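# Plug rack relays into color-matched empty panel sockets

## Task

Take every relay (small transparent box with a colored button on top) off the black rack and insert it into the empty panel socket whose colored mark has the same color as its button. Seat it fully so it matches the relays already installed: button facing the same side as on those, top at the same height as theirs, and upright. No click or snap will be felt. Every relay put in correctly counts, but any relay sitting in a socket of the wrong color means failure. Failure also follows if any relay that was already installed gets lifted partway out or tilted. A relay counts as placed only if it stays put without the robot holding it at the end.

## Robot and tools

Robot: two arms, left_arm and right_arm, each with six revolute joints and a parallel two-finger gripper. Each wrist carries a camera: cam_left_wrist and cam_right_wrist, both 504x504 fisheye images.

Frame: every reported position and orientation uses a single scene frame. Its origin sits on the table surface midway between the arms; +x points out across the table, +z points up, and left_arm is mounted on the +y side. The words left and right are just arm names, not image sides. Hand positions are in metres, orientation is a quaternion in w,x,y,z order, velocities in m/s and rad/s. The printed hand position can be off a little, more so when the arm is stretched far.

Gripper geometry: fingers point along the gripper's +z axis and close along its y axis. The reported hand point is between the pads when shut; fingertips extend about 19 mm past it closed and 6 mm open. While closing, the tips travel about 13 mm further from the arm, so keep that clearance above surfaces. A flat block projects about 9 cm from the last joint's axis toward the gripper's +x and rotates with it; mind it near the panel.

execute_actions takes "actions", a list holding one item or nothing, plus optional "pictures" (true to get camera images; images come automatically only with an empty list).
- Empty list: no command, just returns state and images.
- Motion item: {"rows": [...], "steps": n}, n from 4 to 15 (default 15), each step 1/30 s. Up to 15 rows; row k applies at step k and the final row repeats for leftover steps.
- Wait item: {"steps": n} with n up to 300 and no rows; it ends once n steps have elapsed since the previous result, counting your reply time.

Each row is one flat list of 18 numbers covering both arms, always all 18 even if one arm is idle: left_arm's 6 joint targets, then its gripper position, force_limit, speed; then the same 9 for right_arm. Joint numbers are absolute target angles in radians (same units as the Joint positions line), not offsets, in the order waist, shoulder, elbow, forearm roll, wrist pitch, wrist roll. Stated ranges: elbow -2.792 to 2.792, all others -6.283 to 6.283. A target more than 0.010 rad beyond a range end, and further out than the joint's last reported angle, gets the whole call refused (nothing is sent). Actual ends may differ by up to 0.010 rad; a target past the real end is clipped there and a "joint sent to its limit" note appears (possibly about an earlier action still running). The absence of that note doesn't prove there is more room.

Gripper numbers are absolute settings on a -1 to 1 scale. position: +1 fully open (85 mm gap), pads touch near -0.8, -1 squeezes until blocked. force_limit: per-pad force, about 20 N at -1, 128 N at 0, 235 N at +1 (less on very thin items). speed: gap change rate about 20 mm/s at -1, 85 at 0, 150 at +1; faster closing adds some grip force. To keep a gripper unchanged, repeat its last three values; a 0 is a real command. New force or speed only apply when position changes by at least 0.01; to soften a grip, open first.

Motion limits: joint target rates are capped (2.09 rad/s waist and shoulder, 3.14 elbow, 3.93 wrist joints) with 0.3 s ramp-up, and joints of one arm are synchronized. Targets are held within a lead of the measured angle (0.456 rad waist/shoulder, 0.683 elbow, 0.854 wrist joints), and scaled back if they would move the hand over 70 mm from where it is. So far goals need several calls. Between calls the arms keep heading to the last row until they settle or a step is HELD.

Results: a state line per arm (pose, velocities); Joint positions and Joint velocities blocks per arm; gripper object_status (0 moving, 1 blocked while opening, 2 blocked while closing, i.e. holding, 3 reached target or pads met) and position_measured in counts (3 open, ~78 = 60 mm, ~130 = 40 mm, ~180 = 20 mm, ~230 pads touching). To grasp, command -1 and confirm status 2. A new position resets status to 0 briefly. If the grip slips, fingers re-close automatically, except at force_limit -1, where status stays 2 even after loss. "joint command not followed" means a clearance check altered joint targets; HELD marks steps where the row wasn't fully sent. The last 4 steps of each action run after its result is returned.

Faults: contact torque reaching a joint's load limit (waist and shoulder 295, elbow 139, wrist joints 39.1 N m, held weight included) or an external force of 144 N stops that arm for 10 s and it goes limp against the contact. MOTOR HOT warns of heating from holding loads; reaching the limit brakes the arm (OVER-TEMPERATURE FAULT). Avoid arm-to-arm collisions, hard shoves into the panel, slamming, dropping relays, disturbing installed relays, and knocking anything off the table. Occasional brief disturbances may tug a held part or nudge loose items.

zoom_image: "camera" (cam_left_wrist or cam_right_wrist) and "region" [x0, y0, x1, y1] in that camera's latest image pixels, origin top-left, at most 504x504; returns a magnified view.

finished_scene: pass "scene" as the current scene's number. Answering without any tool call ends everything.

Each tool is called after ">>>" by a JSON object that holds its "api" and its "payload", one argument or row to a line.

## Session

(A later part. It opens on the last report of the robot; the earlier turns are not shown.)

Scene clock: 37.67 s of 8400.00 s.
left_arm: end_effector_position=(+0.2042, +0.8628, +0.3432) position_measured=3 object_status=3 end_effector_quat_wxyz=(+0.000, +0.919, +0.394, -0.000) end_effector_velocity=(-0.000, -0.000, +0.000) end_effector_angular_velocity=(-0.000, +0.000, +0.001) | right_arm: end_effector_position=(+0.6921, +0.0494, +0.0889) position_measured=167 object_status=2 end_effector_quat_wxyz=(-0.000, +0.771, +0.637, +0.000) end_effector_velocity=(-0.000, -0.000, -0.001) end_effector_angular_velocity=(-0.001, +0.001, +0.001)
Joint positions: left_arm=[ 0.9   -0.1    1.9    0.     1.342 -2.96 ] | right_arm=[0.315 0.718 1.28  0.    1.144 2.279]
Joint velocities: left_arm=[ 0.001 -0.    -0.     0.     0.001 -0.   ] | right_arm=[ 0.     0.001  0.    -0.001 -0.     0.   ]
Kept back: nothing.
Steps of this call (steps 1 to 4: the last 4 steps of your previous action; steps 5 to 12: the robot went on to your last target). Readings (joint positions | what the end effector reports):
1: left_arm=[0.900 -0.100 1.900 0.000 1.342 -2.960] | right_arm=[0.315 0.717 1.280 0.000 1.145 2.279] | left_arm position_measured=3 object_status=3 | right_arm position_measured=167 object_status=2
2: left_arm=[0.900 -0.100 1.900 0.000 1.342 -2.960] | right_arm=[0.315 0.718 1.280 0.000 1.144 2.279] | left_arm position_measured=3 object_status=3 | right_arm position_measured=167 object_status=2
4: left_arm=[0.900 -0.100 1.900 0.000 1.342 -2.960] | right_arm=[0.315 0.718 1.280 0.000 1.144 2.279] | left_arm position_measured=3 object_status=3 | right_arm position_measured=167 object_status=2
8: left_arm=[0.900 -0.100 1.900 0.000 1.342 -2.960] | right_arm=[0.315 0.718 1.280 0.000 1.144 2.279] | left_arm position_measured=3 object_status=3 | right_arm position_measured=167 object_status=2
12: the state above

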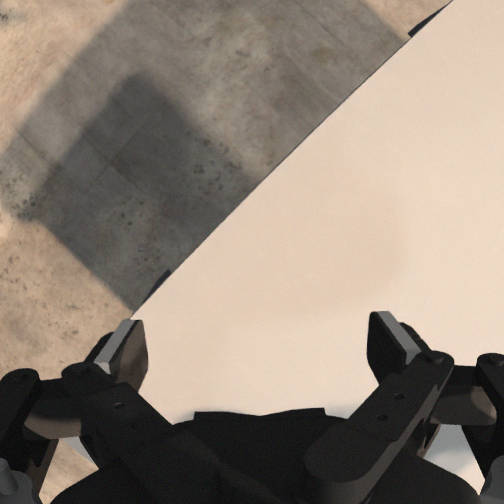

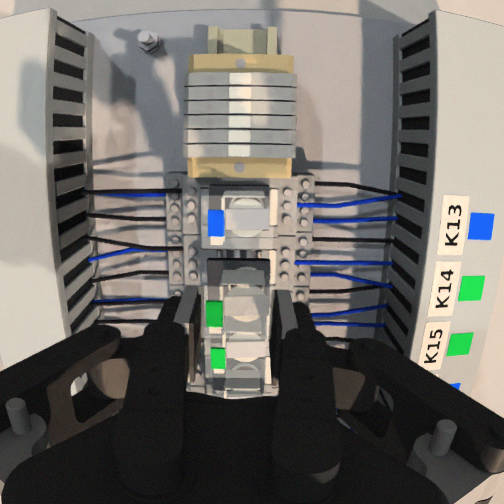

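>>> {"api": "execute_actions", "payload": {
  "actions": [
    {"rows":[[0.9,-0.1,1.9,0,1.3416,-2.96,1,0,0,0.3146,0.7193,1.2813,0,1.1411,2.2792,-1,-0.1,-0.5],[0.9,-0.1,1.9,0,1.3416,-2.96,1,0,0,0.3146,0.7193,1.2813,0,1.1411,2.2792,-1,-0.1,-0.5],[0.9,-0.1,1.9,0,1.3416,-2.96,1,0,0,0.3146,0.7206,1.2827,0,1.1382,2.2792,-1,-0.1,-0.5],[0.9,-0.1,1.9,0,1.3416,-2.96,1,0,0,0.3146,0.7206,1.2827,0,1.1382,2.2792,-1,-0.1,-0.5],[0.9,-0.1,1.9,0,1.3416,-2.96,1,0,0,0.3146,0.722,1.2842,0,1.1354,2.2792,-1,-0.1,-0.5]],"steps":10}
  ]
}}

>>> {"api": "execute_actions", "payload": {
  "actions": [
    {"steps":12}
  ],
  "pictures": true
}}

>>> {"api": "zoom_image", "payload": {
  "camera": "cam_right_wrist",
  "region": [130,130,360,360]
}}

Scene clock: 38.33 s of 8400.00 s.
left_arm: end_effector_position=(+0.2042, +0.8628, +0.3432) position_measured=3 object_status=3 end_effector_quat_wxyz=(+0.000, +0.919, +0.394, -0.000) end_effector_velocity=(-0.000, +0.000, +0.000) end_effector_angular_velocity=(+0.001, -0.001, -0.000) | right_arm: end_effector_position=(+0.6921, +0.0493, +0.0839) position_measured=167 object_status=2 end_effector_quat_wxyz=(+0.000, +0.771, +0.637, +0.000) end_effector_velocity=(+0.001, +0.001, -0.030) end_effector_angular_velocity=(+0.002, -0.003, +0.000)
Joint positions: left_arm=[ 0.9   -0.1    1.9    0.     1.342 -2.96 ] | right_arm=[ 0.315  0.721  1.283 -0.     1.137  2.279]
Joint velocities: left_arm=[ 0.    -0.001  0.    -0.    -0.001  0.001] | right_arm=[ 0.     0.021  0.022 -0.    -0.046 -0.   ]
Steps of this call (steps 1 to 14: the robot went on to your last target; steps 15 to 20: the first 6 steps of this action). Readings (joint positions | what the end effector reports):
15: left_arm=[0.900 -0.100 1.900 0.000 1.342 -2.960] | right_arm=[0.315 0.718 1.280 0.000 1.144 2.279] | left_arm position_measured=3 object_status=3 | right_arm position_measured=167 object_status=2
16: left_arm=[0.900 -0.100 1.900 0.000 1.342 -2.960] | right_arm=[0.315 0.719 1.281 0.000 1.142 2.279] | left_arm position_measured=3 object_status=3 | right_arm position_measured=167 object_status=2
18: left_arm=[0.900 -0.100 1.900 0.000 1.342 -2.960] | right_arm=[0.315 0.720 1.282 -0.000 1.140 2.279] | left_arm position_measured=3 object_status=3 | right_arm position_measured=167 object_status=2
20: the state above

Scene clock: 38.73 s of 8400.00 s.
left_arm: end_effector_position=(+0.2042, +0.8628, +0.3432) position_measured=3 object_status=3 end_effector_quat_wxyz=(+0.000, +0.919, +0.394, -0.000) end_effector_velocity=(-0.000, +0.000, -0.000) end_effector_angular_velocity=(+0.000, -0.000, +0.001) | right_arm: end_effector_position=(+0.6920, +0.0493, +0.0828) position_measured=167 object_status=2 end_effector_quat_wxyz=(+0.000, +0.771, +0.637, -0.000) end_effector_velocity=(-0.000, +0.001, +0.001) end_effector_angular_velocity=(+0.000, -0.001, +0.001)
Joint positions: left_arm=[ 0.9   -0.1    1.9    0.     1.342 -2.96 ] | right_arm=[ 0.315  0.722  1.284 -0.     1.135  2.279]
Joint velocities: left_arm=[ 0.001  0.     0.     0.    -0.    -0.   ] | right_arm=[ 0.001 -0.001 -0.    -0.     0.    -0.   ]
Kept back: nothing.
Steps of this call (steps 1 to 4: the last 4 steps of your previous action; steps 5 to 12: the robot went on to your last target). Readings (joint positions | what the end effector reports):
1: left_arm=[0.900 -0.100 1.900 0.000 1.342 -2.960] | right_arm=[0.315 0.722 1.284 -0.000 1.136 2.279] | left_arm position_measured=3 object_status=3 | right_arm position_measured=167 object_status=2
2: left_arm=[0.900 -0.100 1.900 0.000 1.342 -2.960] | right_arm=[0.315 0.722 1.284 -0.000 1.136 2.279] | left_arm position_measured=3 object_status=3 | right_arm position_measured=167 object_status=2
4: left_arm=[0.900 -0.100 1.900 0.000 1.342 -2.960] | right_arm=[0.315 0.722 1.284 -0.000 1.135 2.279] | left_arm position_measured=3 object_status=3 | right_arm position_measured=167 object_status=2
8: left_arm=[0.900 -0.100 1.900 0.000 1.342 -2.960] | right_arm=[0.315 0.722 1.284 -0.000 1.135 2.279] | left_arm position_measured=3 object_status=3 | right_arm position_measured=167 object_status=2
12: the state above

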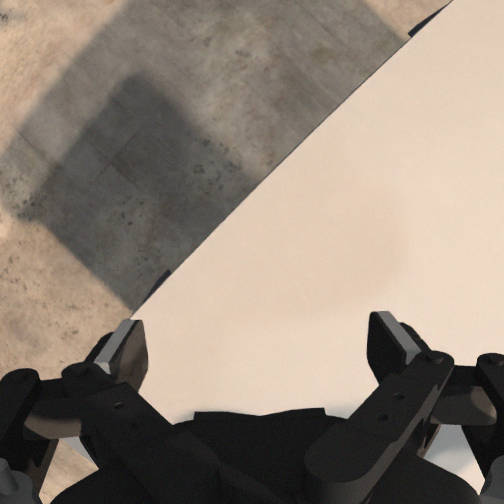

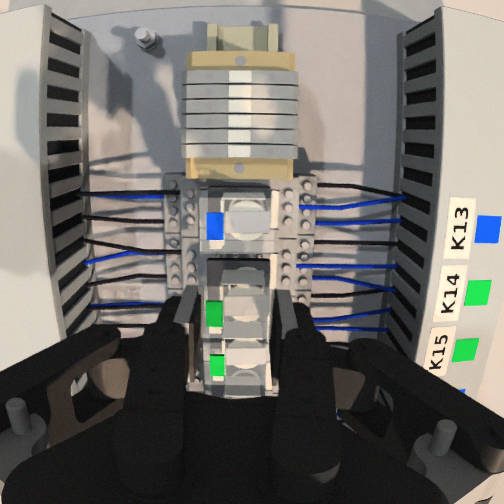

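Region (130, 130, 360, 360) of cam_right_wrist's 504x504 image, scaled by 2.191, with more detail than that image has.

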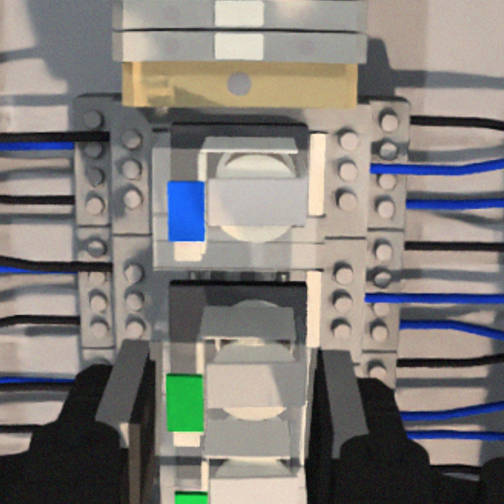

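>>> {"api": "execute_actions", "payload": {
  "actions": [
    {"rows":[[0.9,-0.1,1.9,0,1.3416,-2.96,1,0,0,0.3146,0.7227,1.2849,0,1.134,2.2792,-1,-0.1,-0.5],[0.9,-0.1,1.9,0,1.3416,-2.96,1,0,0,0.3146,0.7227,1.2849,0,1.134,2.2792,-1,-0.1,-0.5],[0.9,-0.1,1.9,0,1.3416,-2.96,1,0,0,0.3146,0.7234,1.2857,0,1.1325,2.2792,-1,-0.1,-0.5],[0.9,-0.1,1.9,0,1.3416,-2.96,1,0,0,0.3146,0.7234,1.2857,0,1.1325,2.2792,-1,-0.1,-0.5],[0.9,-0.1,1.9,0,1.3416,-2.96,1,0,0,0.3146,0.7241,1.2864,0,1.1311,2.2792,-1,-0.1,-0.5],[0.9,-0.1,1.9,0,1.3416,-2.96,1,0,0,0.3146,0.7241,1.2864,0,1.1311,2.2792,-1,-0.1,-0.5],[0.9,-0.1,1.9,0,1.3416,-2.96,1,0,0,0.3146,0.7248,1.2871,0,1.1297,2.2792,-1,-0.1,-0.5]],"steps":11}
  ]
}}

>>> {"api": "execute_actions", "payload": {
  "actions": [
    {"steps":12}
  ],
  "pictures": true
}}

>>> {"api": "zoom_image", "payload": {
  "camera": "cam_right_wrist",
  "region": [130,130,360,360]
}}

Scene clock: 39.27 s of 8400.00 s.
left_arm: end_effector_position=(+0.2042, +0.8628, +0.3432) position_measured=3 object_status=3 end_effector_quat_wxyz=(+0.000, +0.919, +0.394, -0.000) end_effector_velocity=(-0.001, -0.000, -0.000) end_effector_angular_velocity=(-0.002, +0.002, +0.000) | right_arm: end_effector_position=(+0.6920, +0.0493, +0.0799) position_measured=167 object_status=2 end_effector_quat_wxyz=(+0.000, +0.771, +0.637, -0.000) end_effector_velocity=(-0.001, +0.000, -0.016) end_effector_angular_velocity=(-0.002, +0.002, +0.002)
Joint positions: left_arm=[ 0.9   -0.1    1.9    0.     1.342 -2.96 ] | right_arm=[ 0.315  0.724  1.286 -0.     1.131  2.279]
Joint velocities: left_arm=[0.001 0.    0.    0.    0.002 0.001] | right_arm=[ 0.001  0.011  0.011 -0.001 -0.019 -0.   ]
Steps of this call (steps 1 to 9: the robot went on to your last target; steps 10 to 16: the first 7 steps of this action). Readings (joint positions | what the end effector reports):
10: left_arm=[0.900 -0.100 1.900 0.000 1.342 -2.960] | right_arm=[0.315 0.722 1.284 -0.000 1.135 2.279] | left_arm position_measured=3 object_status=3 | right_arm position_measured=167 object_status=2
11: left_arm=[0.900 -0.100 1.900 0.000 1.342 -2.960] | right_arm=[0.315 0.722 1.284 -0.000 1.135 2.279] | left_arm position_measured=3 object_status=3 | right_arm position_measured=167 object_status=2
13: left_arm=[0.900 -0.100 1.900 0.000 1.342 -2.960] | right_arm=[0.315 0.723 1.285 -0.000 1.133 2.279] | left_arm position_measured=3 object_status=3 | right_arm position_measured=167 object_status=2
16: the state above

Scene clock: 39.67 s of 8400.00 s.
left_arm: end_effector_position=(+0.2042, +0.8628, +0.3432) position_measured=3 object_status=3 end_effector_quat_wxyz=(+0.000, +0.919, +0.394, -0.000) end_effector_velocity=(-0.000, -0.000, -0.000) end_effector_angular_velocity=(-0.001, +0.001, -0.000) | right_arm: end_effector_position=(+0.6920, +0.0493, +0.0788) position_measured=167 object_status=2 end_effector_quat_wxyz=(+0.000, +0.771, +0.637, +0.000) end_effector_velocity=(+0.000, -0.000, -0.000) end_effector_angular_velocity=(+0.000, +0.000, -0.001)
Joint positions: left_arm=[ 0.9   -0.1    1.9    0.     1.342 -2.96 ] | right_arm=[ 0.315  0.725  1.287 -0.     1.13   2.279]
Joint velocities: left_arm=[ 0.     0.    -0.    -0.     0.001  0.001] | right_arm=[-0.001  0.    -0.     0.    -0.     0.   ]
Kept back: nothing.
Steps of this call (steps 1 to 4: the last 4 steps of your previous action; steps 5 to 12: the robot went on to your last target). Readings (joint positions | what the end effector reports):
1: left_arm=[0.900 -0.100 1.900 0.000 1.342 -2.960] | right_arm=[0.315 0.724 1.287 -0.000 1.130 2.279] | left_arm position_measured=3 object_status=3 | right_arm position_measured=167 object_status=2
2: left_arm=[0.900 -0.100 1.900 0.000 1.342 -2.960] | right_arm=[0.315 0.725 1.287 -0.000 1.130 2.279] | left_arm position_measured=3 object_status=3 | right_arm position_measured=167 object_status=2
4: left_arm=[0.900 -0.100 1.900 0.000 1.342 -2.960] | right_arm=[0.315 0.725 1.287 -0.000 1.130 2.279] | left_arm position_measured=3 object_status=3 | right_arm position_measured=167 object_status=2
8: left_arm=[0.900 -0.100 1.900 0.000 1.342 -2.960] | right_arm=[0.315 0.725 1.287 -0.000 1.130 2.279] | left_arm position_measured=3 object_status=3 | right_arm position_measured=167 object_status=2
12: the state above

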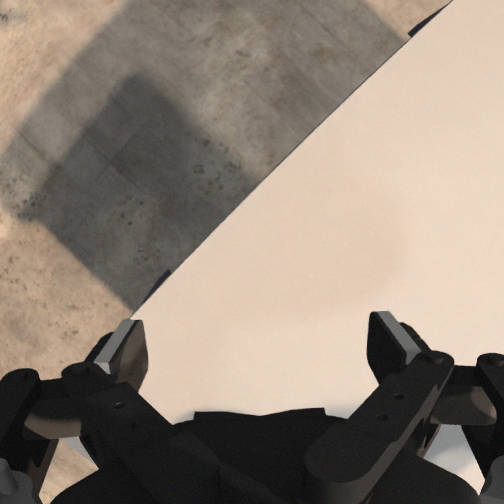

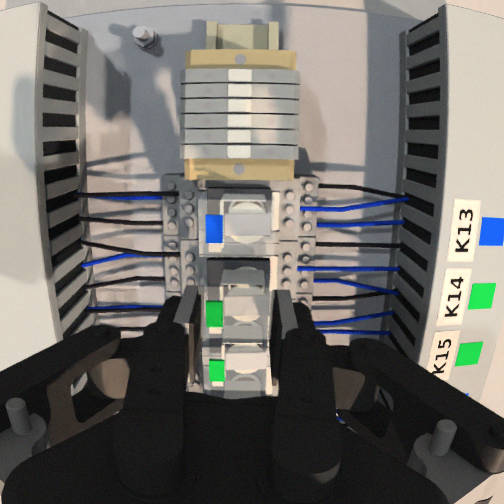

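Region (130, 130, 360, 360) of cam_right_wrist's 504x504 image, scaled by 2.191, with more detail than that image has.

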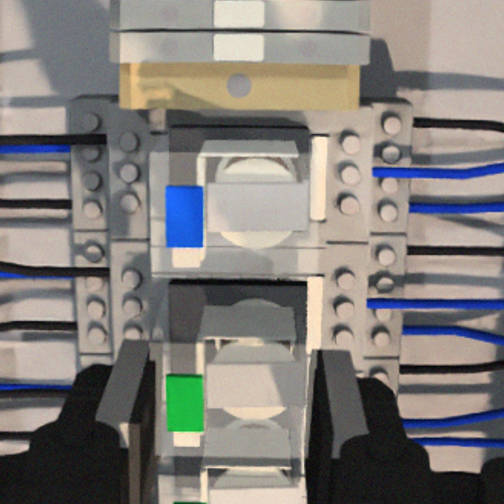

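Symmetric. Continue to .075.

>>> {"api": "execute_actions", "payload": {
  "actions": [
    {"rows":[[0.9,-0.1,1.9,0,1.3416,-2.96,1,0,0,0.3146,0.7255,1.2878,0,1.1283,2.2792,-1,-0.1,-0.5],[0.9,-0.1,1.9,0,1.3416,-2.96,1,0,0,0.3146,0.7255,1.2878,0,1.1283,2.2792,-1,-0.1,-0.5],[0.9,-0.1,1.9,0,1.3416,-2.96,1,0,0,0.3146,0.7262,1.2886,0,1.1268,2.2792,-1,-0.1,-0.5],[0.9,-0.1,1.9,0,1.3416,-2.96,1,0,0,0.3146,0.7262,1.2886,0,1.1268,2.2792,-1,-0.1,-0.5],[0.9,-0.1,1.9,0,1.3416,-2.96,1,0,0,0.3146,0.7269,1.2893,0,1.1254,2.2792,-1,-0.1,-0.5],[0.9,-0.1,1.9,0,1.3416,-2.96,1,0,0,0.3146,0.7269,1.2893,0,1.1254,2.2792,-1,-0.1,-0.5],[0.9,-0.1,1.9,0,1.3416,-2.96,1,0,0,0.3146,0.7276,1.29,0,1.124,2.2792,-1,-0.1,-0.5]],"steps":11}
  ]
}}

>>> {"api": "execute_actions", "payload": {
  "actions": [
    {"steps":12}
  ],
  "pictures": true
}}

>>> {"api": "zoom_image", "payload": {
  "camera": "cam_right_wrist",
  "region": [130,130,360,360]
}}

Scene clock: 40.20 s of 8400.00 s.
left_arm: end_effector_position=(+0.2042, +0.8628, +0.3432) position_measured=3 object_status=3 end_effector_quat_wxyz=(+0.000, +0.919, +0.394, -0.000) end_effector_velocity=(-0.000, +0.000, -0.000) end_effector_angular_velocity=(-0.000, +0.000, +0.001) | right_arm: end_effector_position=(+0.6920, +0.0493, +0.0762) position_measured=167 object_status=2 end_effector_quat_wxyz=(-0.000, +0.771, +0.637, +0.000) end_effector_velocity=(-0.000, -0.001, -0.017) end_effector_angular_velocity=(-0.001, +0.002, -0.001)
Joint positions: left_arm=[ 0.9   -0.1    1.9    0.     1.342 -2.96 ] | right_arm=[0.315 0.727 1.289 0.    1.126 2.279]
Joint velocities: left_arm=[ 0.001  0.     0.    -0.     0.    -0.001] | right_arm=[-0.001  0.012  0.011 -0.    -0.021 -0.   ]
Steps of this call (steps 1 to 9: the robot went on to your last target; steps 10 to 16: the first 7 steps of this action). Readings (joint positions | what the end effector reports):
10: left_arm=[0.900 -0.100 1.900 0.000 1.342 -2.960] | right_arm=[0.315 0.725 1.287 0.000 1.130 2.279] | left_arm position_measured=3 object_status=3 | right_arm position_measured=167 object_status=2
11: left_arm=[0.900 -0.100 1.900 0.000 1.342 -2.960] | right_arm=[0.315 0.725 1.287 0.000 1.129 2.279] | left_arm position_measured=3 object_status=3 | right_arm position_measured=167 object_status=2
13: left_arm=[0.900 -0.100 1.900 0.000 1.342 -2.960] | right_arm=[0.315 0.726 1.288 0.000 1.128 2.279] | left_arm position_measured=3 object_status=3 | right_arm position_measured=167 object_status=2
16: the state above

Scene clock: 40.60 s of 8400.00 s.
left_arm: end_effector_position=(+0.2042, +0.8628, +0.3432) position_measured=3 object_status=3 end_effector_quat_wxyz=(+0.000, +0.919, +0.394, -0.000) end_effector_velocity=(-0.000, -0.000, +0.000) end_effector_angular_velocity=(-0.001, +0.001, +0.001) | right_arm: end_effector_position=(+0.6919, +0.0493, +0.0749) position_measured=167 object_status=2 end_effector_quat_wxyz=(-0.000, +0.771, +0.637, +0.000) end_effector_velocity=(+0.000, -0.001, -0.001) end_effector_angular_velocity=(-0.001, +0.001, -0.001)
Joint positions: left_arm=[ 0.9   -0.1    1.9    0.     1.342 -2.96 ] | right_arm=[0.315 0.728 1.29  0.    1.124 2.279]
Joint velocities: left_arm=[-0.    -0.     0.     0.     0.001 -0.001] | right_arm=[-0.001  0.001  0.    -0.     0.    -0.   ]
Kept back: nothing.
Steps of this call (steps 1 to 4: the last 4 steps of your previous action; steps 5 to 12: the robot went on to your last target). Readings (joint positions | what the end effector reports):
1: left_arm=[0.900 -0.100 1.900 0.000 1.342 -2.960] | right_arm=[0.315 0.727 1.290 0.000 1.125 2.279] | left_arm position_measured=3 object_status=3 | right_arm position_measured=167 object_status=2
2: left_arm=[0.900 -0.100 1.900 0.000 1.342 -2.960] | right_arm=[0.315 0.727 1.290 0.000 1.124 2.279] | left_arm position_measured=3 object_status=3 | right_arm position_measured=167 object_status=2
4: left_arm=[0.900 -0.100 1.900 0.000 1.342 -2.960] | right_arm=[0.315 0.727 1.290 0.000 1.124 2.279] | left_arm position_measured=3 object_status=3 | right_arm position_measured=167 object_status=2
8: left_arm=[0.900 -0.100 1.900 0.000 1.342 -2.960] | right_arm=[0.315 0.727 1.290 0.000 1.124 2.279] | left_arm position_measured=3 object_status=3 | right_arm position_measured=167 object_status=2
12: the state above

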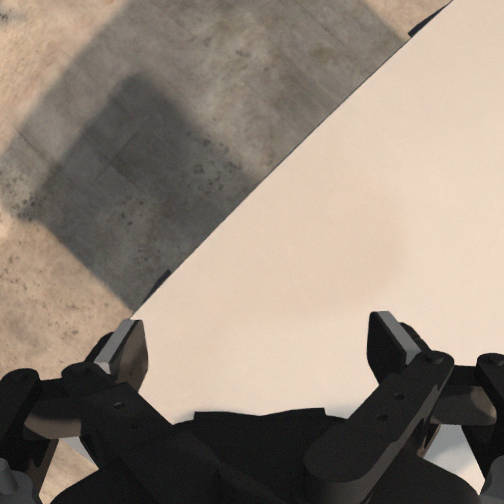

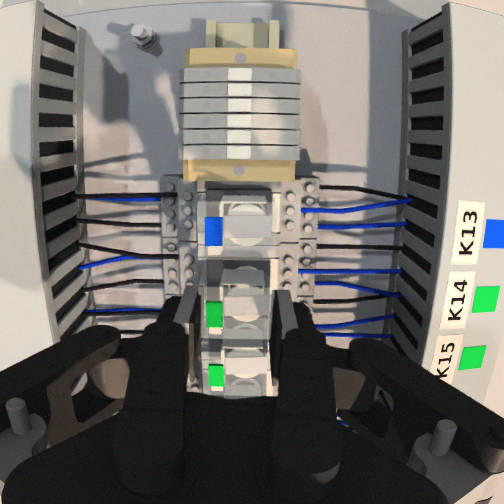

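Region (130, 130, 360, 360) of cam_right_wrist's 504x504 image, scaled by 2.191, with more detail than that image has.

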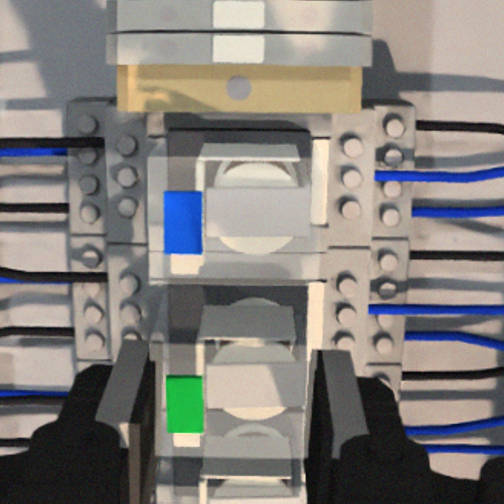

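>>> {"api": "execute_actions", "payload": {
  "actions": [
    {"rows":[[0.9,-0.1,1.9,0,1.3416,-2.96,1,0,0,0.3146,0.7283,1.2907,0,1.1226,2.2792,-1,-0.1,-0.5],[0.9,-0.1,1.9,0,1.3416,-2.96,1,0,0,0.3146,0.7283,1.2907,0,1.1226,2.2792,-1,-0.1,-0.5],[0.9,-0.1,1.9,0,1.3416,-2.96,1,0,0,0.3146,0.729,1.2915,0,1.1211,2.2792,-1,-0.1,-0.5],[0.9,-0.1,1.9,0,1.3416,-2.96,1,0,0,0.3146,0.729,1.2915,0,1.1211,2.2792,-1,-0.1,-0.5],[0.9,-0.1,1.9,0,1.3416,-2.96,1,0,0,0.3146,0.7297,1.2922,0,1.1197,2.2792,-1,-0.1,-0.5],[0.9,-0.1,1.9,0,1.3416,-2.96,1,0,0,0.3146,0.7297,1.2922,0,1.1197,2.2792,-1,-0.1,-0.5],[0.9,-0.1,1.9,0,1.3416,-2.96,1,0,0,0.3146,0.7304,1.2929,0,1.1183,2.2792,-1,-0.1,-0.5]],"steps":11}
  ]
}}

>>> {"api": "execute_actions", "payload": {
  "actions": [
    {"steps":12}
  ],
  "pictures": true
}}

>>> {"api": "zoom_image", "payload": {
  "camera": "cam_right_wrist",
  "region": [130,130,360,360]
}}

Scene clock: 41.03 s of 8400.00 s.
left_arm: end_effector_position=(+0.2042, +0.8628, +0.3432) position_measured=3 object_status=3 end_effector_quat_wxyz=(+0.000, +0.919, +0.394, -0.000) end_effector_velocity=(-0.001, -0.000, -0.000) end_effector_angular_velocity=(-0.001, +0.001, -0.000) | right_arm: end_effector_position=(+0.6920, +0.0493, +0.0723) position_measured=167 object_status=2 end_effector_quat_wxyz=(+0.000, +0.771, +0.637, +0.000) end_effector_velocity=(+0.000, -0.000, -0.009) end_effector_angular_velocity=(+0.001, -0.004, +0.000)
Joint positions: left_arm=[ 0.9   -0.1    1.9    0.     1.342 -2.96 ] | right_arm=[ 0.315  0.729  1.292 -0.     1.12   2.279]
Joint velocities: left_arm=[ 0.001 -0.     0.     0.     0.001  0.001] | right_arm=[-0.     0.005  0.009 -0.001 -0.018  0.   ]
Steps of this call (steps 1 to 6: the robot went on to your last target; steps 7 to 13: the first 7 steps of this action). Readings (joint positions | what the end effector reports):
7: left_arm=[0.900 -0.100 1.900 0.000 1.342 -2.960] | right_arm=[0.315 0.728 1.290 0.000 1.124 2.279] | left_arm position_measured=3 object_status=3 | right_arm position_measured=167 object_status=2
8: left_arm=[0.900 -0.100 1.900 0.000 1.342 -2.960] | right_arm=[0.315 0.728 1.290 0.000 1.123 2.279] | left_arm position_measured=3 object_status=3 | right_arm position_measured=167 object_status=2
10: left_arm=[0.900 -0.100 1.900 0.000 1.342 -2.960] | right_arm=[0.315 0.729 1.291 -0.000 1.122 2.279] | left_arm position_measured=3 object_status=3 | right_arm position_measured=167 object_status=2
13: the state above

Scene clock: 41.43 s of 8400.00 s.
left_arm: end_effector_position=(+0.2042, +0.8628, +0.3432) position_measured=3 object_status=3 end_effector_quat_wxyz=(+0.000, +0.919, +0.394, -0.000) end_effector_velocity=(+0.000, -0.000, -0.000) end_effector_angular_velocity=(-0.001, +0.000, -0.001) | right_arm: end_effector_position=(+0.6919, +0.0493, +0.0711) position_measured=167 object_status=2 end_effector_quat_wxyz=(+0.000, +0.771, +0.637, +0.000) end_effector_velocity=(-0.000, +0.001, +0.000) end_effector_angular_velocity=(-0.000, -0.001, +0.001)
Joint positions: left_arm=[ 0.9   -0.1    1.9    0.     1.342 -2.96 ] | right_arm=[ 0.315  0.73   1.293 -0.     1.118  2.279]
Joint velocities: left_arm=[-0.  0.  0.  0.  0.  0.] | right_arm=[ 0.001 -0.     0.    -0.     0.    -0.   ]
Kept back: nothing.
Steps of this call (steps 1 to 4: the last 4 steps of your previous action; steps 5 to 12: the robot went on to your last target). Readings (joint positions | what the end effector reports):
1: left_arm=[0.900 -0.100 1.900 0.000 1.342 -2.960] | right_arm=[0.315 0.730 1.292 -0.000 1.119 2.279] | left_arm position_measured=3 object_status=3 | right_arm position_measured=167 object_status=2
2: left_arm=[0.900 -0.100 1.900 0.000 1.342 -2.960] | right_arm=[0.315 0.730 1.292 -0.000 1.119 2.279] | left_arm position_measured=3 object_status=3 | right_arm position_measured=167 object_status=2
4: left_arm=[0.900 -0.100 1.900 0.000 1.342 -2.960] | right_arm=[0.315 0.730 1.293 -0.000 1.119 2.279] | left_arm position_measured=3 object_status=3 | right_arm position_measured=167 object_status=2
8: left_arm=[0.900 -0.100 1.900 0.000 1.342 -2.960] | right_arm=[0.315 0.730 1.293 -0.000 1.118 2.279] | left_arm position_measured=3 object_status=3 | right_arm position_measured=167 object_status=2
12: the state above

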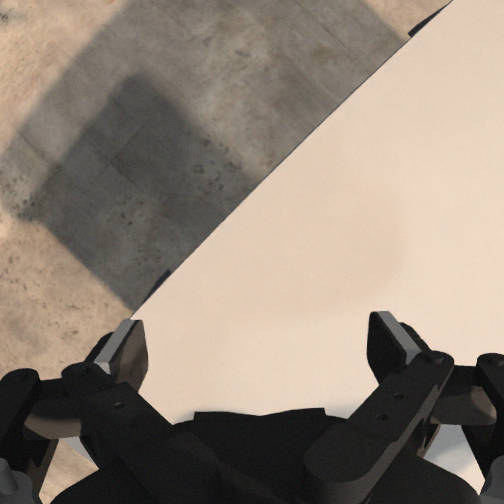

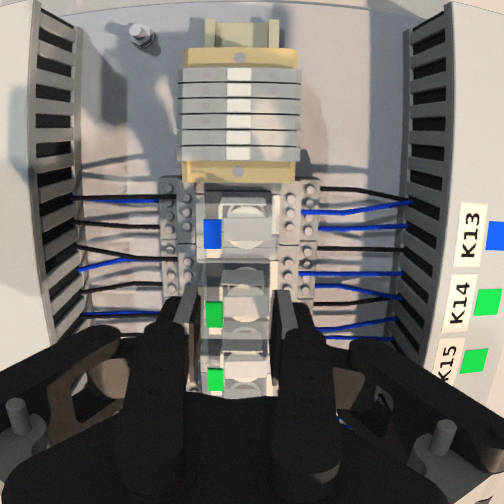

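Region (130, 130, 360, 360) of cam_right_wrist's 504x504 image, scaled by 2.191, with more detail than that image has.

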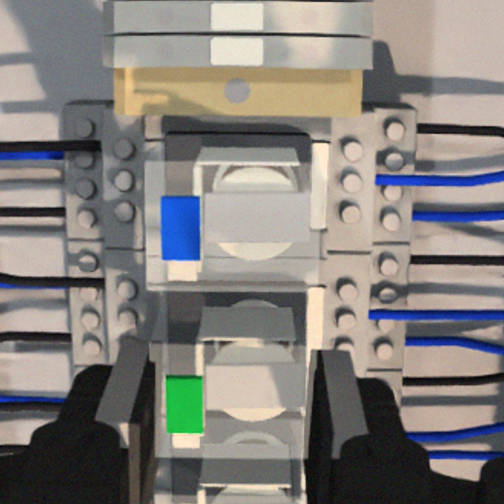

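>>> {"api": "execute_actions", "payload": {
  "actions": [
    {"rows":[[0.9,-0.1,1.9,0,1.3416,-2.96,1,0,0,0.3146,0.7311,1.2936,0,1.1169,2.2792,-1,-0.1,-0.5]],"steps":8}
  ]
}}

>>> {"api": "execute_actions", "payload": {
  "actions": [
    {"steps":10}
  ],
  "pictures": true
}}

>>> {"api": "zoom_image", "payload": {
  "camera": "cam_right_wrist",
  "region": [130,130,360,360]
}}

Scene clock: 51.70 s of 8400.00 s.
left_arm: end_effector_position=(+0.2042, +0.8628, +0.3432) position_measured=3 object_status=3 end_effector_quat_wxyz=(+0.000, +0.919, +0.394, -0.000) end_effector_velocity=(+0.001, -0.001, +0.000) end_effector_angular_velocity=(-0.001, +0.001, -0.003) | right_arm: end_effector_position=(+0.6926, +0.0498, +0.0727) position_measured=167 object_status=2 end_effector_quat_wxyz=(+0.000, +0.771, +0.637, +0.001) end_effector_velocity=(-0.000, -0.000, -0.001) end_effector_angular_velocity=(-0.001, +0.001, -0.000)
Joint positions: left_arm=[ 0.9   -0.1    1.9    0.     1.342 -2.96 ] | right_arm=[0.315 0.729 1.291 0.    1.118 2.279]
Joint velocities: left_arm=[-0.003  0.    -0.     0.     0.001  0.   ] | right_arm=[-0.     0.001  0.     0.    -0.     0.   ]
FORCE FAULT: contact force on the right arm reached its limit, and that arm stopped for 10 seconds. The contact can be on any part of that arm, not only on its tool. That arm's remaining commands of this call were not run. That arm holds still and accepts commands again. Move the arm away from the contact; if what it grips holds it there, let go first. Pushing or pulling that hard again can fault the arm again.
Kept back: nothing.
The stop of the right arm began at step 8 of this call (marked STOPPED below). From that step on that arm followed nothing that you had sent. 6 of its steps, steps kept back included, did not run and will not run. The other arm was sent all steps of this action in this call, none kept back. Nothing is kept back now, and the robot has no last target.
Steps of this call (steps 1 to 5: the robot went on to your last target; steps 6 to 9: the first 4 steps of this action; steps 10 to 13: the last 4 steps of this action, not kept back; steps 14 to 308: the stop continued). Readings (joint positions | what the end effector reports):
6: left_arm=[0.900 -0.100 1.900 0.000 1.342 -2.960] | right_arm=[0.315 0.730 1.293 -0.000 1.118 2.279] | left_arm position_measured=3 object_status=3 | right_arm position_measured=167 object_status=2
7: left_arm=[0.900 -0.100 1.900 0.000 1.342 -2.960] | right_arm=[0.315 0.730 1.292 0.000 1.118 2.279] | left_arm position_measured=3 object_status=3 | right_arm position_measured=167 object_status=2
8: left_arm=[0.900 -0.100 1.900 0.000 1.342 -2.960] | right_arm=[0.315 0.729 1.292 0.000 1.118 2.279] | left_arm position_measured=3 object_status=3 | right_arm position_measured=167 object_status=2 STOPPED (the right arm)
9: left_arm=[0.900 -0.100 1.900 0.000 1.342 -2.960] | right_arm=[0.315 0.729 1.291 0.000 1.118 2.279] | left_arm position_measured=3 object_status=3 | right_arm position_measured=167 object_status=2
13: left_arm=[0.900 -0.100 1.900 0.000 1.342 -2.960] | right_arm=[0.315 0.729 1.291 0.000 1.118 2.279] | left_arm position_measured=3 object_status=3 | right_arm position_measured=167 object_status=2
308: the state above

Scene clock: 51.73 s of 8400.00 s.
left_arm: end_effector_position=(+0.2042, +0.8628, +0.3432) position_measured=3 object_status=3 end_effector_quat_wxyz=(+0.000, +0.919, +0.394, -0.000) end_effector_velocity=(-0.000, +0.000, +0.000) end_effector_angular_velocity=(-0.001, +0.000, +0.001) | right_arm: end_effector_position=(+0.6926, +0.0498, +0.0727) position_measured=167 object_status=2 end_effector_quat_wxyz=(+0.000, +0.771, +0.637, +0.001) end_effector_velocity=(+0.000, -0.000, -0.000) end_effector_angular_velocity=(-0.000, +0.000, -0.001)
Joint positions: left_arm=[ 0.9   -0.1    1.9    0.     1.342 -2.96 ] | right_arm=[0.315 0.729 1.291 0.    1.118 2.279]
Joint velocities: left_arm=[ 0.001  0.    -0.    -0.     0.001 -0.   ] | right_arm=[-0.001  0.     0.     0.     0.    -0.   ]
Kept back: nothing.
A stop began in an earlier call of the same reply, so what this call sent did not run. Send another action.
Steps of this call (step 1: nothing new was sent). Readings (joint positions | what the end effector reports):
1: the state above

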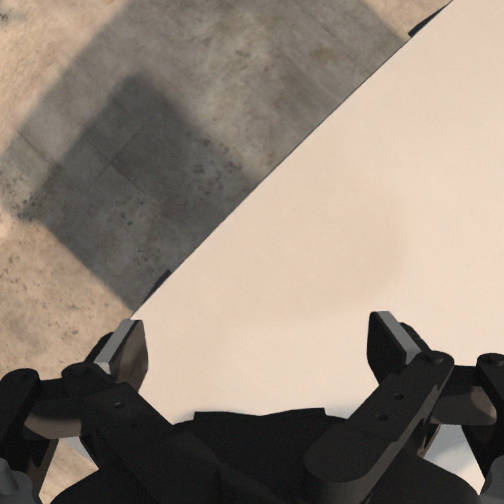

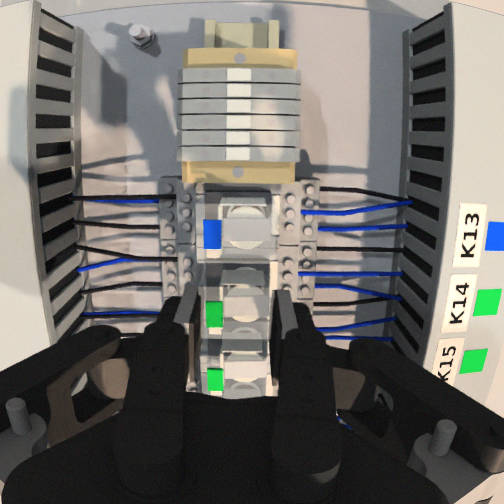

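Region (130, 130, 360, 360) of cam_right_wrist's 504x504 image, scaled by 2.191, with more detail than that image has.

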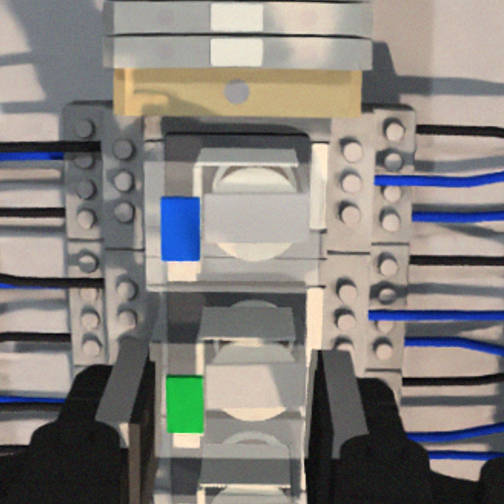

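>>> {"api": "execute_actions", "payload": {
  "actions": [
    {"rows":[[0.9,-0.1,1.9,0,1.3416,-2.96,1,0,0,0.3146,0.729,1.2915,0,1.1205,2.2792,-0.2,0,0],[0.9,-0.1,1.9,0,1.3416,-2.96,1,0,0,0.3146,0.729,1.2915,0,1.1205,2.2792,-0.2,0,0],[0.9,-0.1,1.9,0,1.3416,-2.96,1,0,0,0.3146,0.729,1.2915,0,1.1205,2.2792,-0.2,0,0],[0.9,-0.1,1.9,0,1.3416,-2.96,1,0,0,0.3146,0.729,1.2915,0,1.1205,2.2792,-0.2,0,0],[0.9,-0.1,1.9,0,1.3416,-2.96,1,0,0,0.3146,0.729,1.2915,0,1.1205,2.2792,-0.2,0,0],[0.9,-0.1,1.9,0,1.3416,-2.96,1,0,0,0.3146,0.729,1.2915,0,1.1205,2.2792,-0.2,0,0],[0.9,-0.1,1.9,0,1.3416,-2.96,1,0,0,0.3146,0.729,1.2915,0,1.1205,2.2792,-0.2,0,0],[0.9,-0.1,1.9,0,1.3416,-2.96,1,0,0,0.3146,0.724,1.2864,0,1.1311,2.2792,-0.2,0,0],[0.9,-0.1,1.9,0,1.3416,-2.96,1,0,0,0.3146,0.724,1.2864,0,1.1311,2.2792,-0.2,0,0],[0.9,-0.1,1.9,0,1.3416,-2.96,1,0,0,0.3146,0.7179,1.2798,0,1.1439,2.2792,-0.2,0,0],[0.9,-0.1,1.9,0,1.3416,-2.96,1,0,0,0.3146,0.7179,1.2798,0,1.1439,2.2792,-0.2,0,0],[0.9,-0.1,1.9,0,1.3416,-2.96,1,0,0,0.3146,0.7062,1.2674,0,1.168,2.2792,-0.2,0,0],[0.9,-0.1,1.9,0,1.3416,-2.96,1,0,0,0.3146,0.7062,1.2674,0,1.168,2.2792,-0.2,0,0],[0.9,-0.1,1.9,0,1.3416,-2.96,1,0,0,0.3146,0.689,1.249,0,1.2036,2.2792,-0.2,0,0]],"steps":15}
  ]
}}

>>> {"api": "execute_actions", "payload": {
  "actions": [
    {"steps":15}
  ],
  "pictures": true
}}

Scene clock: 52.53 s of 8400.00 s.
left_arm: end_effector_position=(+0.2042, +0.8628, +0.3432) position_measured=3 object_status=3 end_effector_quat_wxyz=(+0.000, +0.919, +0.394, -0.000) end_effector_velocity=(+0.000, +0.000, +0.000) end_effector_angular_velocity=(+0.001, -0.001, -0.000) | right_arm: end_effector_position=(+0.6920, +0.0493, +0.0832) position_measured=154 object_status=0 end_effector_quat_wxyz=(+0.000, +0.771, +0.637, -0.000) end_effector_velocity=(-0.007, -0.005, +0.133) end_effector_angular_velocity=(-0.017, +0.029, -0.000)
Joint positions: left_arm=[ 0.9   -0.1    1.9    0.     1.342 -2.96 ] | right_arm=[ 0.315  0.722  1.284 -0.     1.136  2.279]
Joint velocities: left_arm=[-0.    -0.    -0.    -0.    -0.001 -0.   ] | right_arm=[-0.    -0.092 -0.096  0.     0.222 -0.   ]
Steps of this call (steps 1 to 13: nothing new was sent; steps 14 to 24: the first 11 steps of this action). Readings (joint positions | what the end effector reports):
14: left_arm=[0.900 -0.100 1.900 0.000 1.342 -2.960] | right_arm=[0.315 0.729 1.291 0.000 1.119 2.279] | left_arm position_measured=3 object_status=3 | right_arm position_measured=167 object_status=0
15: left_arm=[0.900 -0.100 1.900 0.000 1.342 -2.960] | right_arm=[0.315 0.729 1.291 0.000 1.119 2.279] | left_arm position_measured=3 object_status=3 | right_arm position_measured=167 object_status=0
17: left_arm=[0.900 -0.100 1.900 0.000 1.342 -2.960] | right_arm=[0.315 0.729 1.291 0.000 1.120 2.279] | left_arm position_measured=3 object_status=3 | right_arm position_measured=159 object_status=0
21: left_arm=[0.900 -0.100 1.900 0.000 1.342 -2.960] | right_arm=[0.315 0.729 1.291 0.000 1.121 2.279] | left_arm position_measured=3 object_status=3 | right_arm position_measured=155 object_status=0
24: the state above

Scene clock: 53.03 s of 8400.00 s.
left_arm: end_effector_position=(+0.2042, +0.8628, +0.3432) position_measured=3 object_status=3 end_effector_quat_wxyz=(+0.000, +0.919, +0.394, -0.000) end_effector_velocity=(-0.001, -0.000, -0.000) end_effector_angular_velocity=(-0.002, +0.001, +0.000) | right_arm: end_effector_position=(+0.6915, +0.0490, +0.1314) position_measured=154 object_status=3 end_effector_quat_wxyz=(+0.000, +0.771, +0.637, +0.000) end_effector_velocity=(+0.000, -0.000, -0.000) end_effector_angular_velocity=(+0.000, +0.000, -0.001)
Joint positions: left_arm=[ 0.9   -0.1    1.9    0.     1.342 -2.96 ] | right_arm=[0.315 0.689 1.249 0.    1.204 2.279]
Joint velocities: left_arm=[ 0.001  0.     0.001 -0.     0.001  0.001] | right_arm=[-0.001  0.    -0.     0.     0.     0.   ]
Kept back: nothing.
Steps of this call (steps 1 to 4: the last 4 steps of your previous action; steps 5 to 15: the robot went on to your last target). Readings (joint positions | what the end effector reports):
1: left_arm=[0.900 -0.100 1.900 0.000 1.342 -2.960] | right_arm=[0.315 0.719 1.281 -0.000 1.142 2.279] | left_arm position_measured=3 object_status=3 | right_arm position_measured=154 object_status=0
2: left_arm=[0.900 -0.100 1.900 0.000 1.342 -2.960] | right_arm=[0.315 0.715 1.276 -0.000 1.152 2.279] | left_arm position_measured=3 object_status=3 | right_arm position_measured=154 object_status=0
4: left_arm=[0.900 -0.100 1.900 0.000 1.342 -2.960] | right_arm=[0.315 0.702 1.263 -0.000 1.177 2.279] | left_arm position_measured=3 object_status=3 | right_arm position_measured=154 object_status=3
8: left_arm=[0.900 -0.100 1.900 0.000 1.342 -2.960] | right_arm=[0.315 0.689 1.249 0.000 1.203 2.279] | left_arm position_measured=3 object_status=3 | right_arm position_measured=154 object_status=3
15: the state above

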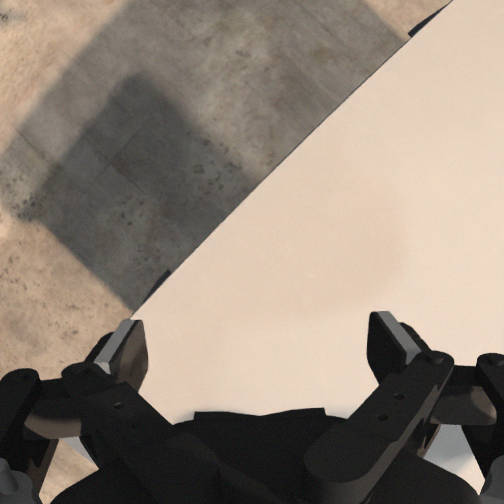

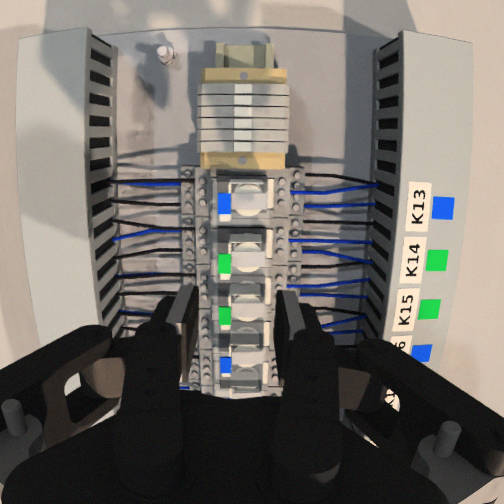

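>>> {"api": "execute_actions", "payload": {
  "actions": [
    {"rows":[[0.9,-0.1,1.9,0,1.3416,-2.96,1,0,0,0.3146,0.6759,1.2251,0,1.2406,2.0,-0.2,0,0],[0.9,-0.1,1.9,0,1.3416,-2.96,1,0,0,0.3146,0.6759,1.2251,0,1.2406,1.8,-0.2,0,0],[0.9,-0.1,1.9,0,1.3416,-2.96,1,0,0,0.3146,0.6759,1.2251,0,1.2406,1.6,-0.2,0,0],[0.9,-0.1,1.9,0,1.3416,-2.96,1,0,0,0.25,0.628,1.305,0,1.209,1.4,-0.2,0,0],[0.9,-0.1,1.9,0,1.3416,-2.96,1,0,0,0.25,0.628,1.305,0,1.209,1.2,-0.2,0,0],[0.9,-0.1,1.9,0,1.3416,-2.96,1,0,0,0.25,0.628,1.305,0,1.209,1.0,-0.2,0,0],[0.9,-0.1,1.9,0,1.3416,-2.96,1,0,0,0.19,0.58,1.385,0,1.177,0.8,-0.2,0,0],[0.9,-0.1,1.9,0,1.3416,-2.96,1,0,0,0.19,0.58,1.385,0,1.177,0.6,-0.2,0,0],[0.9,-0.1,1.9,0,1.3416,-2.96,1,0,0,0.19,0.58,1.385,0,1.177,0.4,-0.2,0,0],[0.9,-0.1,1.9,0,1.3416,-2.96,1,0,0,0.125,0.532,1.465,0,1.145,0.2,-0.2,0,0],[0.9,-0.1,1.9,0,1.3416,-2.96,1,0,0,0.125,0.532,1.465,0,1.145,0,-0.2,0,0],[0.9,-0.1,1.9,0,1.3416,-2.96,1,0,0,0.125,0.532,1.465,0,1.145,-0.2,-0.2,0,0],[0.9,-0.1,1.9,0,1.3416,-2.96,1,0,0,0.0635,0.4839,1.5432,0,1.1145,-0.8035,-0.2,0,0]],"steps":15}
  ]
}}

>>> {"api": "execute_actions", "payload": {
  "actions": [
    {"rows":[[0.9,-0.1,1.9,0,1.3416,-2.96,1,0,0,0.0635,0.4839,1.5432,0,1.1145,-0.8035,-0.2,0,0],[0.9,-0.1,1.9,0,1.3416,-2.96,1,0,0,0.0635,0.4839,1.5432,0,1.1145,-0.8035,-0.2,0,0],[0.9,-0.1,1.9,0,1.3416,-2.96,1,0,0,0.0635,0.4839,1.5432,0,1.1145,-0.8035,-0.2,0,0],[0.9,-0.1,1.9,0,1.3416,-2.96,1,0,0,0.0635,0.4839,1.5432,0,1.1145,-0.8035,-0.2,0,0],[0.9,-0.1,1.9,0,1.3416,-2.96,1,0,0,0.0635,0.4839,1.5432,0,1.1145,-0.8035,-0.2,0,0],[0.9,-0.1,1.9,0,1.3416,-2.96,1,0,0,0.0635,0.4839,1.5432,0,1.1145,-0.8035,-0.2,0,0],[0.9,-0.1,1.9,0,1.3416,-2.96,1,0,0,0.0635,0.509,1.569,0,1.0637,-0.8035,-0.2,0,0],[0.9,-0.1,1.9,0,1.3416,-2.96,1,0,0,0.0635,0.509,1.569,0,1.0637,-0.8035,-0.2,0,0],[0.9,-0.1,1.9,0,1.3416,-2.96,1,0,0,0.0635,0.509,1.569,0,1.0637,-0.8035,-0.2,0,0],[0.9,-0.1,1.9,0,1.3416,-2.96,1,0,0,0.0635,0.5349,1.5938,0,1.0129,-0.8035,-0.2,0,0]],"steps":15}
  ]
}}

>>> {"api": "execute_actions", "payload": {
  "actions": [
    {"steps":12}
  ],
  "pictures": true
}}

>>> {"api": "zoom_image", "payload": {
  "camera": "cam_right_wrist",
  "region": [130,130,360,360]
}}

Scene clock: 53.93 s of 8400.00 s.
left_arm: end_effector_position=(+0.2042, +0.8628, +0.3432) position_measured=3 object_status=3 end_effector_quat_wxyz=(+0.000, +0.919, +0.394, -0.000) end_effector_velocity=(-0.001, +0.001, -0.000) end_effector_angular_velocity=(+0.000, -0.000, +0.002) | right_arm: end_effector_position=(+0.6906, +0.0150, +0.1503) position_measured=154 object_status=3 end_effector_quat_wxyz=(+0.000, +0.553, +0.833, +0.000) end_effector_velocity=(+0.011, -0.387, +0.081) end_effector_angular_velocity=(+0.006, -0.013, +1.868)
Joint positions: left_arm=[ 0.9   -0.1    1.9    0.     1.342 -2.96 ] | right_arm=[ 0.282  0.648  1.283 -0.     1.21   1.658]
Joint velocities: left_arm=[ 0.003 -0.     0.     0.    -0.     0.   ] | right_arm=[-0.388 -0.345  0.437  0.    -0.107 -2.256]
Steps of this call (steps 1 to 15: the robot went on to your last target; step 16: nothing new was sent; steps 17 to 27: the first 11 steps of this action). Readings (joint positions | what the end effector reports):
17: left_arm=[0.900 -0.100 1.900 0.000 1.342 -2.960] | right_arm=[0.315 0.689 1.249 -0.000 1.204 2.279] | left_arm position_measured=3 object_status=3 | right_arm position_measured=154 object_status=3
18: left_arm=[0.900 -0.100 1.900 0.000 1.342 -2.960] | right_arm=[0.315 0.689 1.248 -0.000 1.205 2.272] | left_arm position_measured=3 object_status=3 | right_arm position_measured=154 object_status=3
20: left_arm=[0.900 -0.100 1.900 0.000 1.342 -2.960] | right_arm=[0.315 0.687 1.244 -0.000 1.211 2.215] | left_arm position_measured=3 object_status=3 | right_arm position_measured=154 object_status=3
24: left_arm=[0.900 -0.100 1.900 0.000 1.342 -2.960] | right_arm=[0.308 0.674 1.254 -0.000 1.215 1.928] | left_arm position_measured=3 object_status=3 | right_arm position_measured=154 object_status=3
27: the state above

Scene clock: 54.43 s of 8400.00 s.
left_arm: end_effector_position=(+0.2042, +0.8628, +0.3432) position_measured=3 object_status=3 end_effector_quat_wxyz=(+0.000, +0.919, +0.394, -0.000) end_effector_velocity=(-0.001, -0.000, -0.000) end_effector_angular_velocity=(-0.000, +0.000, +0.000) | right_arm: end_effector_position=(+0.6701, -0.1677, +0.1386) position_measured=154 object_status=3 end_effector_quat_wxyz=(-0.006, +0.003, +1.000, -0.002) end_effector_velocity=(-0.061, -0.190, -0.193) end_effector_angular_velocity=(+0.025, +0.071, +3.438)
Joint positions: left_arm=[ 0.9   -0.1    1.9    0.     1.342 -2.96 ] | right_arm=[ 0.092  0.519  1.522 -0.     1.113  0.302]
Joint velocities: left_arm=[ 0.001 -0.     0.001 -0.     0.     0.001] | right_arm=[-0.204 -0.006  0.397 -0.    -0.331 -3.642]
Steps of this call (steps 1 to 4: the last 4 steps of your previous action; steps 5 to 15: the first 11 steps of this action). Readings (joint positions | what the end effector reports):
5: left_arm=[0.900 -0.100 1.900 0.000 1.342 -2.960] | right_arm=[0.208 0.593 1.370 -0.000 1.179 1.308] | left_arm position_measured=3 object_status=3 | right_arm position_measured=154 object_status=3
6: left_arm=[0.900 -0.100 1.900 0.000 1.342 -2.960] | right_arm=[0.194 0.582 1.387 -0.000 1.173 1.235] | left_arm position_measured=3 object_status=3 | right_arm position_measured=154 object_status=3
8: left_arm=[0.900 -0.100 1.900 0.000 1.342 -2.960] | right_arm=[0.167 0.562 1.419 -0.000 1.161 1.073] | left_arm position_measured=3 object_status=3 | right_arm position_measured=154 object_status=3
12: left_arm=[0.900 -0.100 1.900 0.000 1.342 -2.960] | right_arm=[0.119 0.527 1.478 -0.000 1.139 0.669] | left_arm position_measured=3 object_status=3 | right_arm position_measured=154 object_status=3
15: the state above

Scene clock: 54.83 s of 8400.00 s.
left_arm: end_effector_position=(+0.2042, +0.8628, +0.3432) position_measured=3 object_status=3 end_effector_quat_wxyz=(+0.000, +0.919, +0.394, -0.000) end_effector_velocity=(-0.000, +0.000, -0.000) end_effector_angular_velocity=(-0.000, +0.000, +0.002) | right_arm: end_effector_position=(+0.6661, -0.1927, +0.0911) position_measured=154 object_status=3 end_effector_quat_wxyz=(+0.000, -0.505, +0.863, -0.000) end_effector_velocity=(-0.001, -0.003, -0.014) end_effector_angular_velocity=(-0.002, +0.006, +0.504)
Joint positions: left_arm=[ 0.9   -0.1    1.9    0.     1.342 -2.96 ] | right_arm=[ 0.064  0.535  1.594 -0.     1.013 -0.791]
Joint velocities: left_arm=[ 0.001  0.     0.     0.     0.    -0.001] | right_arm=[-0.004  0.012  0.01   0.    -0.016 -0.508]
Kept back: nothing.
Steps of this call (steps 1 to 4: the last 4 steps of your previous action; steps 5 to 12: the robot went on to your last target). Readings (joint positions | what the end effector reports):
1: left_arm=[0.900 -0.100 1.900 0.000 1.342 -2.960] | right_arm=[0.086 0.519 1.536 -0.000 1.101 0.178] | left_arm position_measured=3 object_status=3 | right_arm position_measured=154 object_status=3
2: left_arm=[0.900 -0.100 1.900 0.000 1.342 -2.960] | right_arm=[0.081 0.519 1.548 -0.000 1.086 0.053] | left_arm position_measured=3 object_status=3 | right_arm position_measured=154 object_status=3
4: left_arm=[0.900 -0.100 1.900 0.000 1.342 -2.960] | right_arm=[0.075 0.522 1.565 -0.000 1.059 -0.198] | left_arm position_measured=3 object_status=3 | right_arm position_measured=154 object_status=3
8: left_arm=[0.900 -0.100 1.900 0.000 1.342 -2.960] | right_arm=[0.067 0.530 1.586 -0.000 1.026 -0.607] | left_arm position_measured=3 object_status=3 | right_arm position_measured=154 object_status=3
12: the state above

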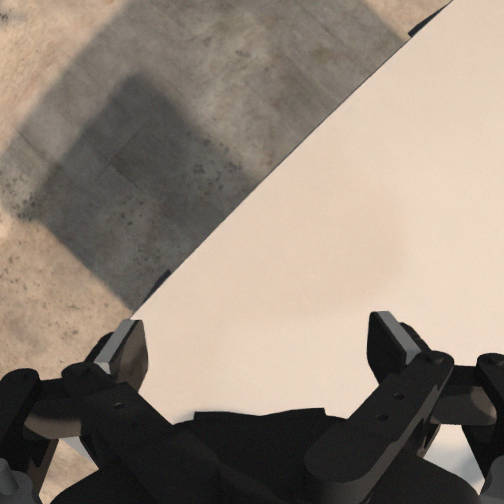

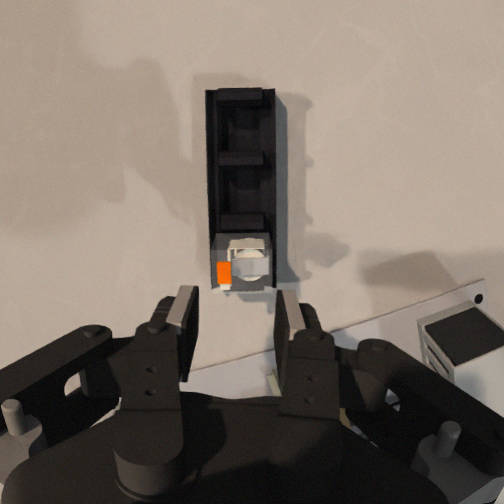

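Region (130, 130, 360, 360) of cam_right_wrist's 504x504 image, scaled by 2.191, with more detail than that image has.

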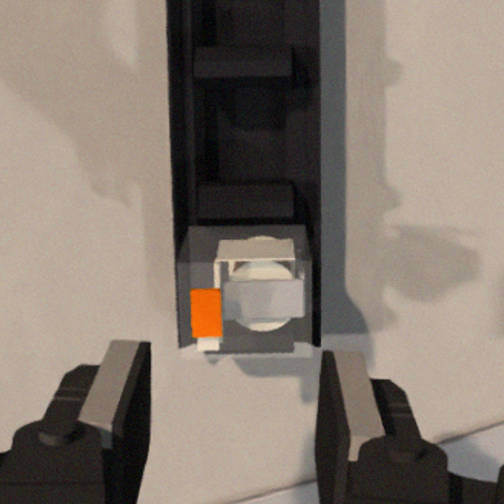

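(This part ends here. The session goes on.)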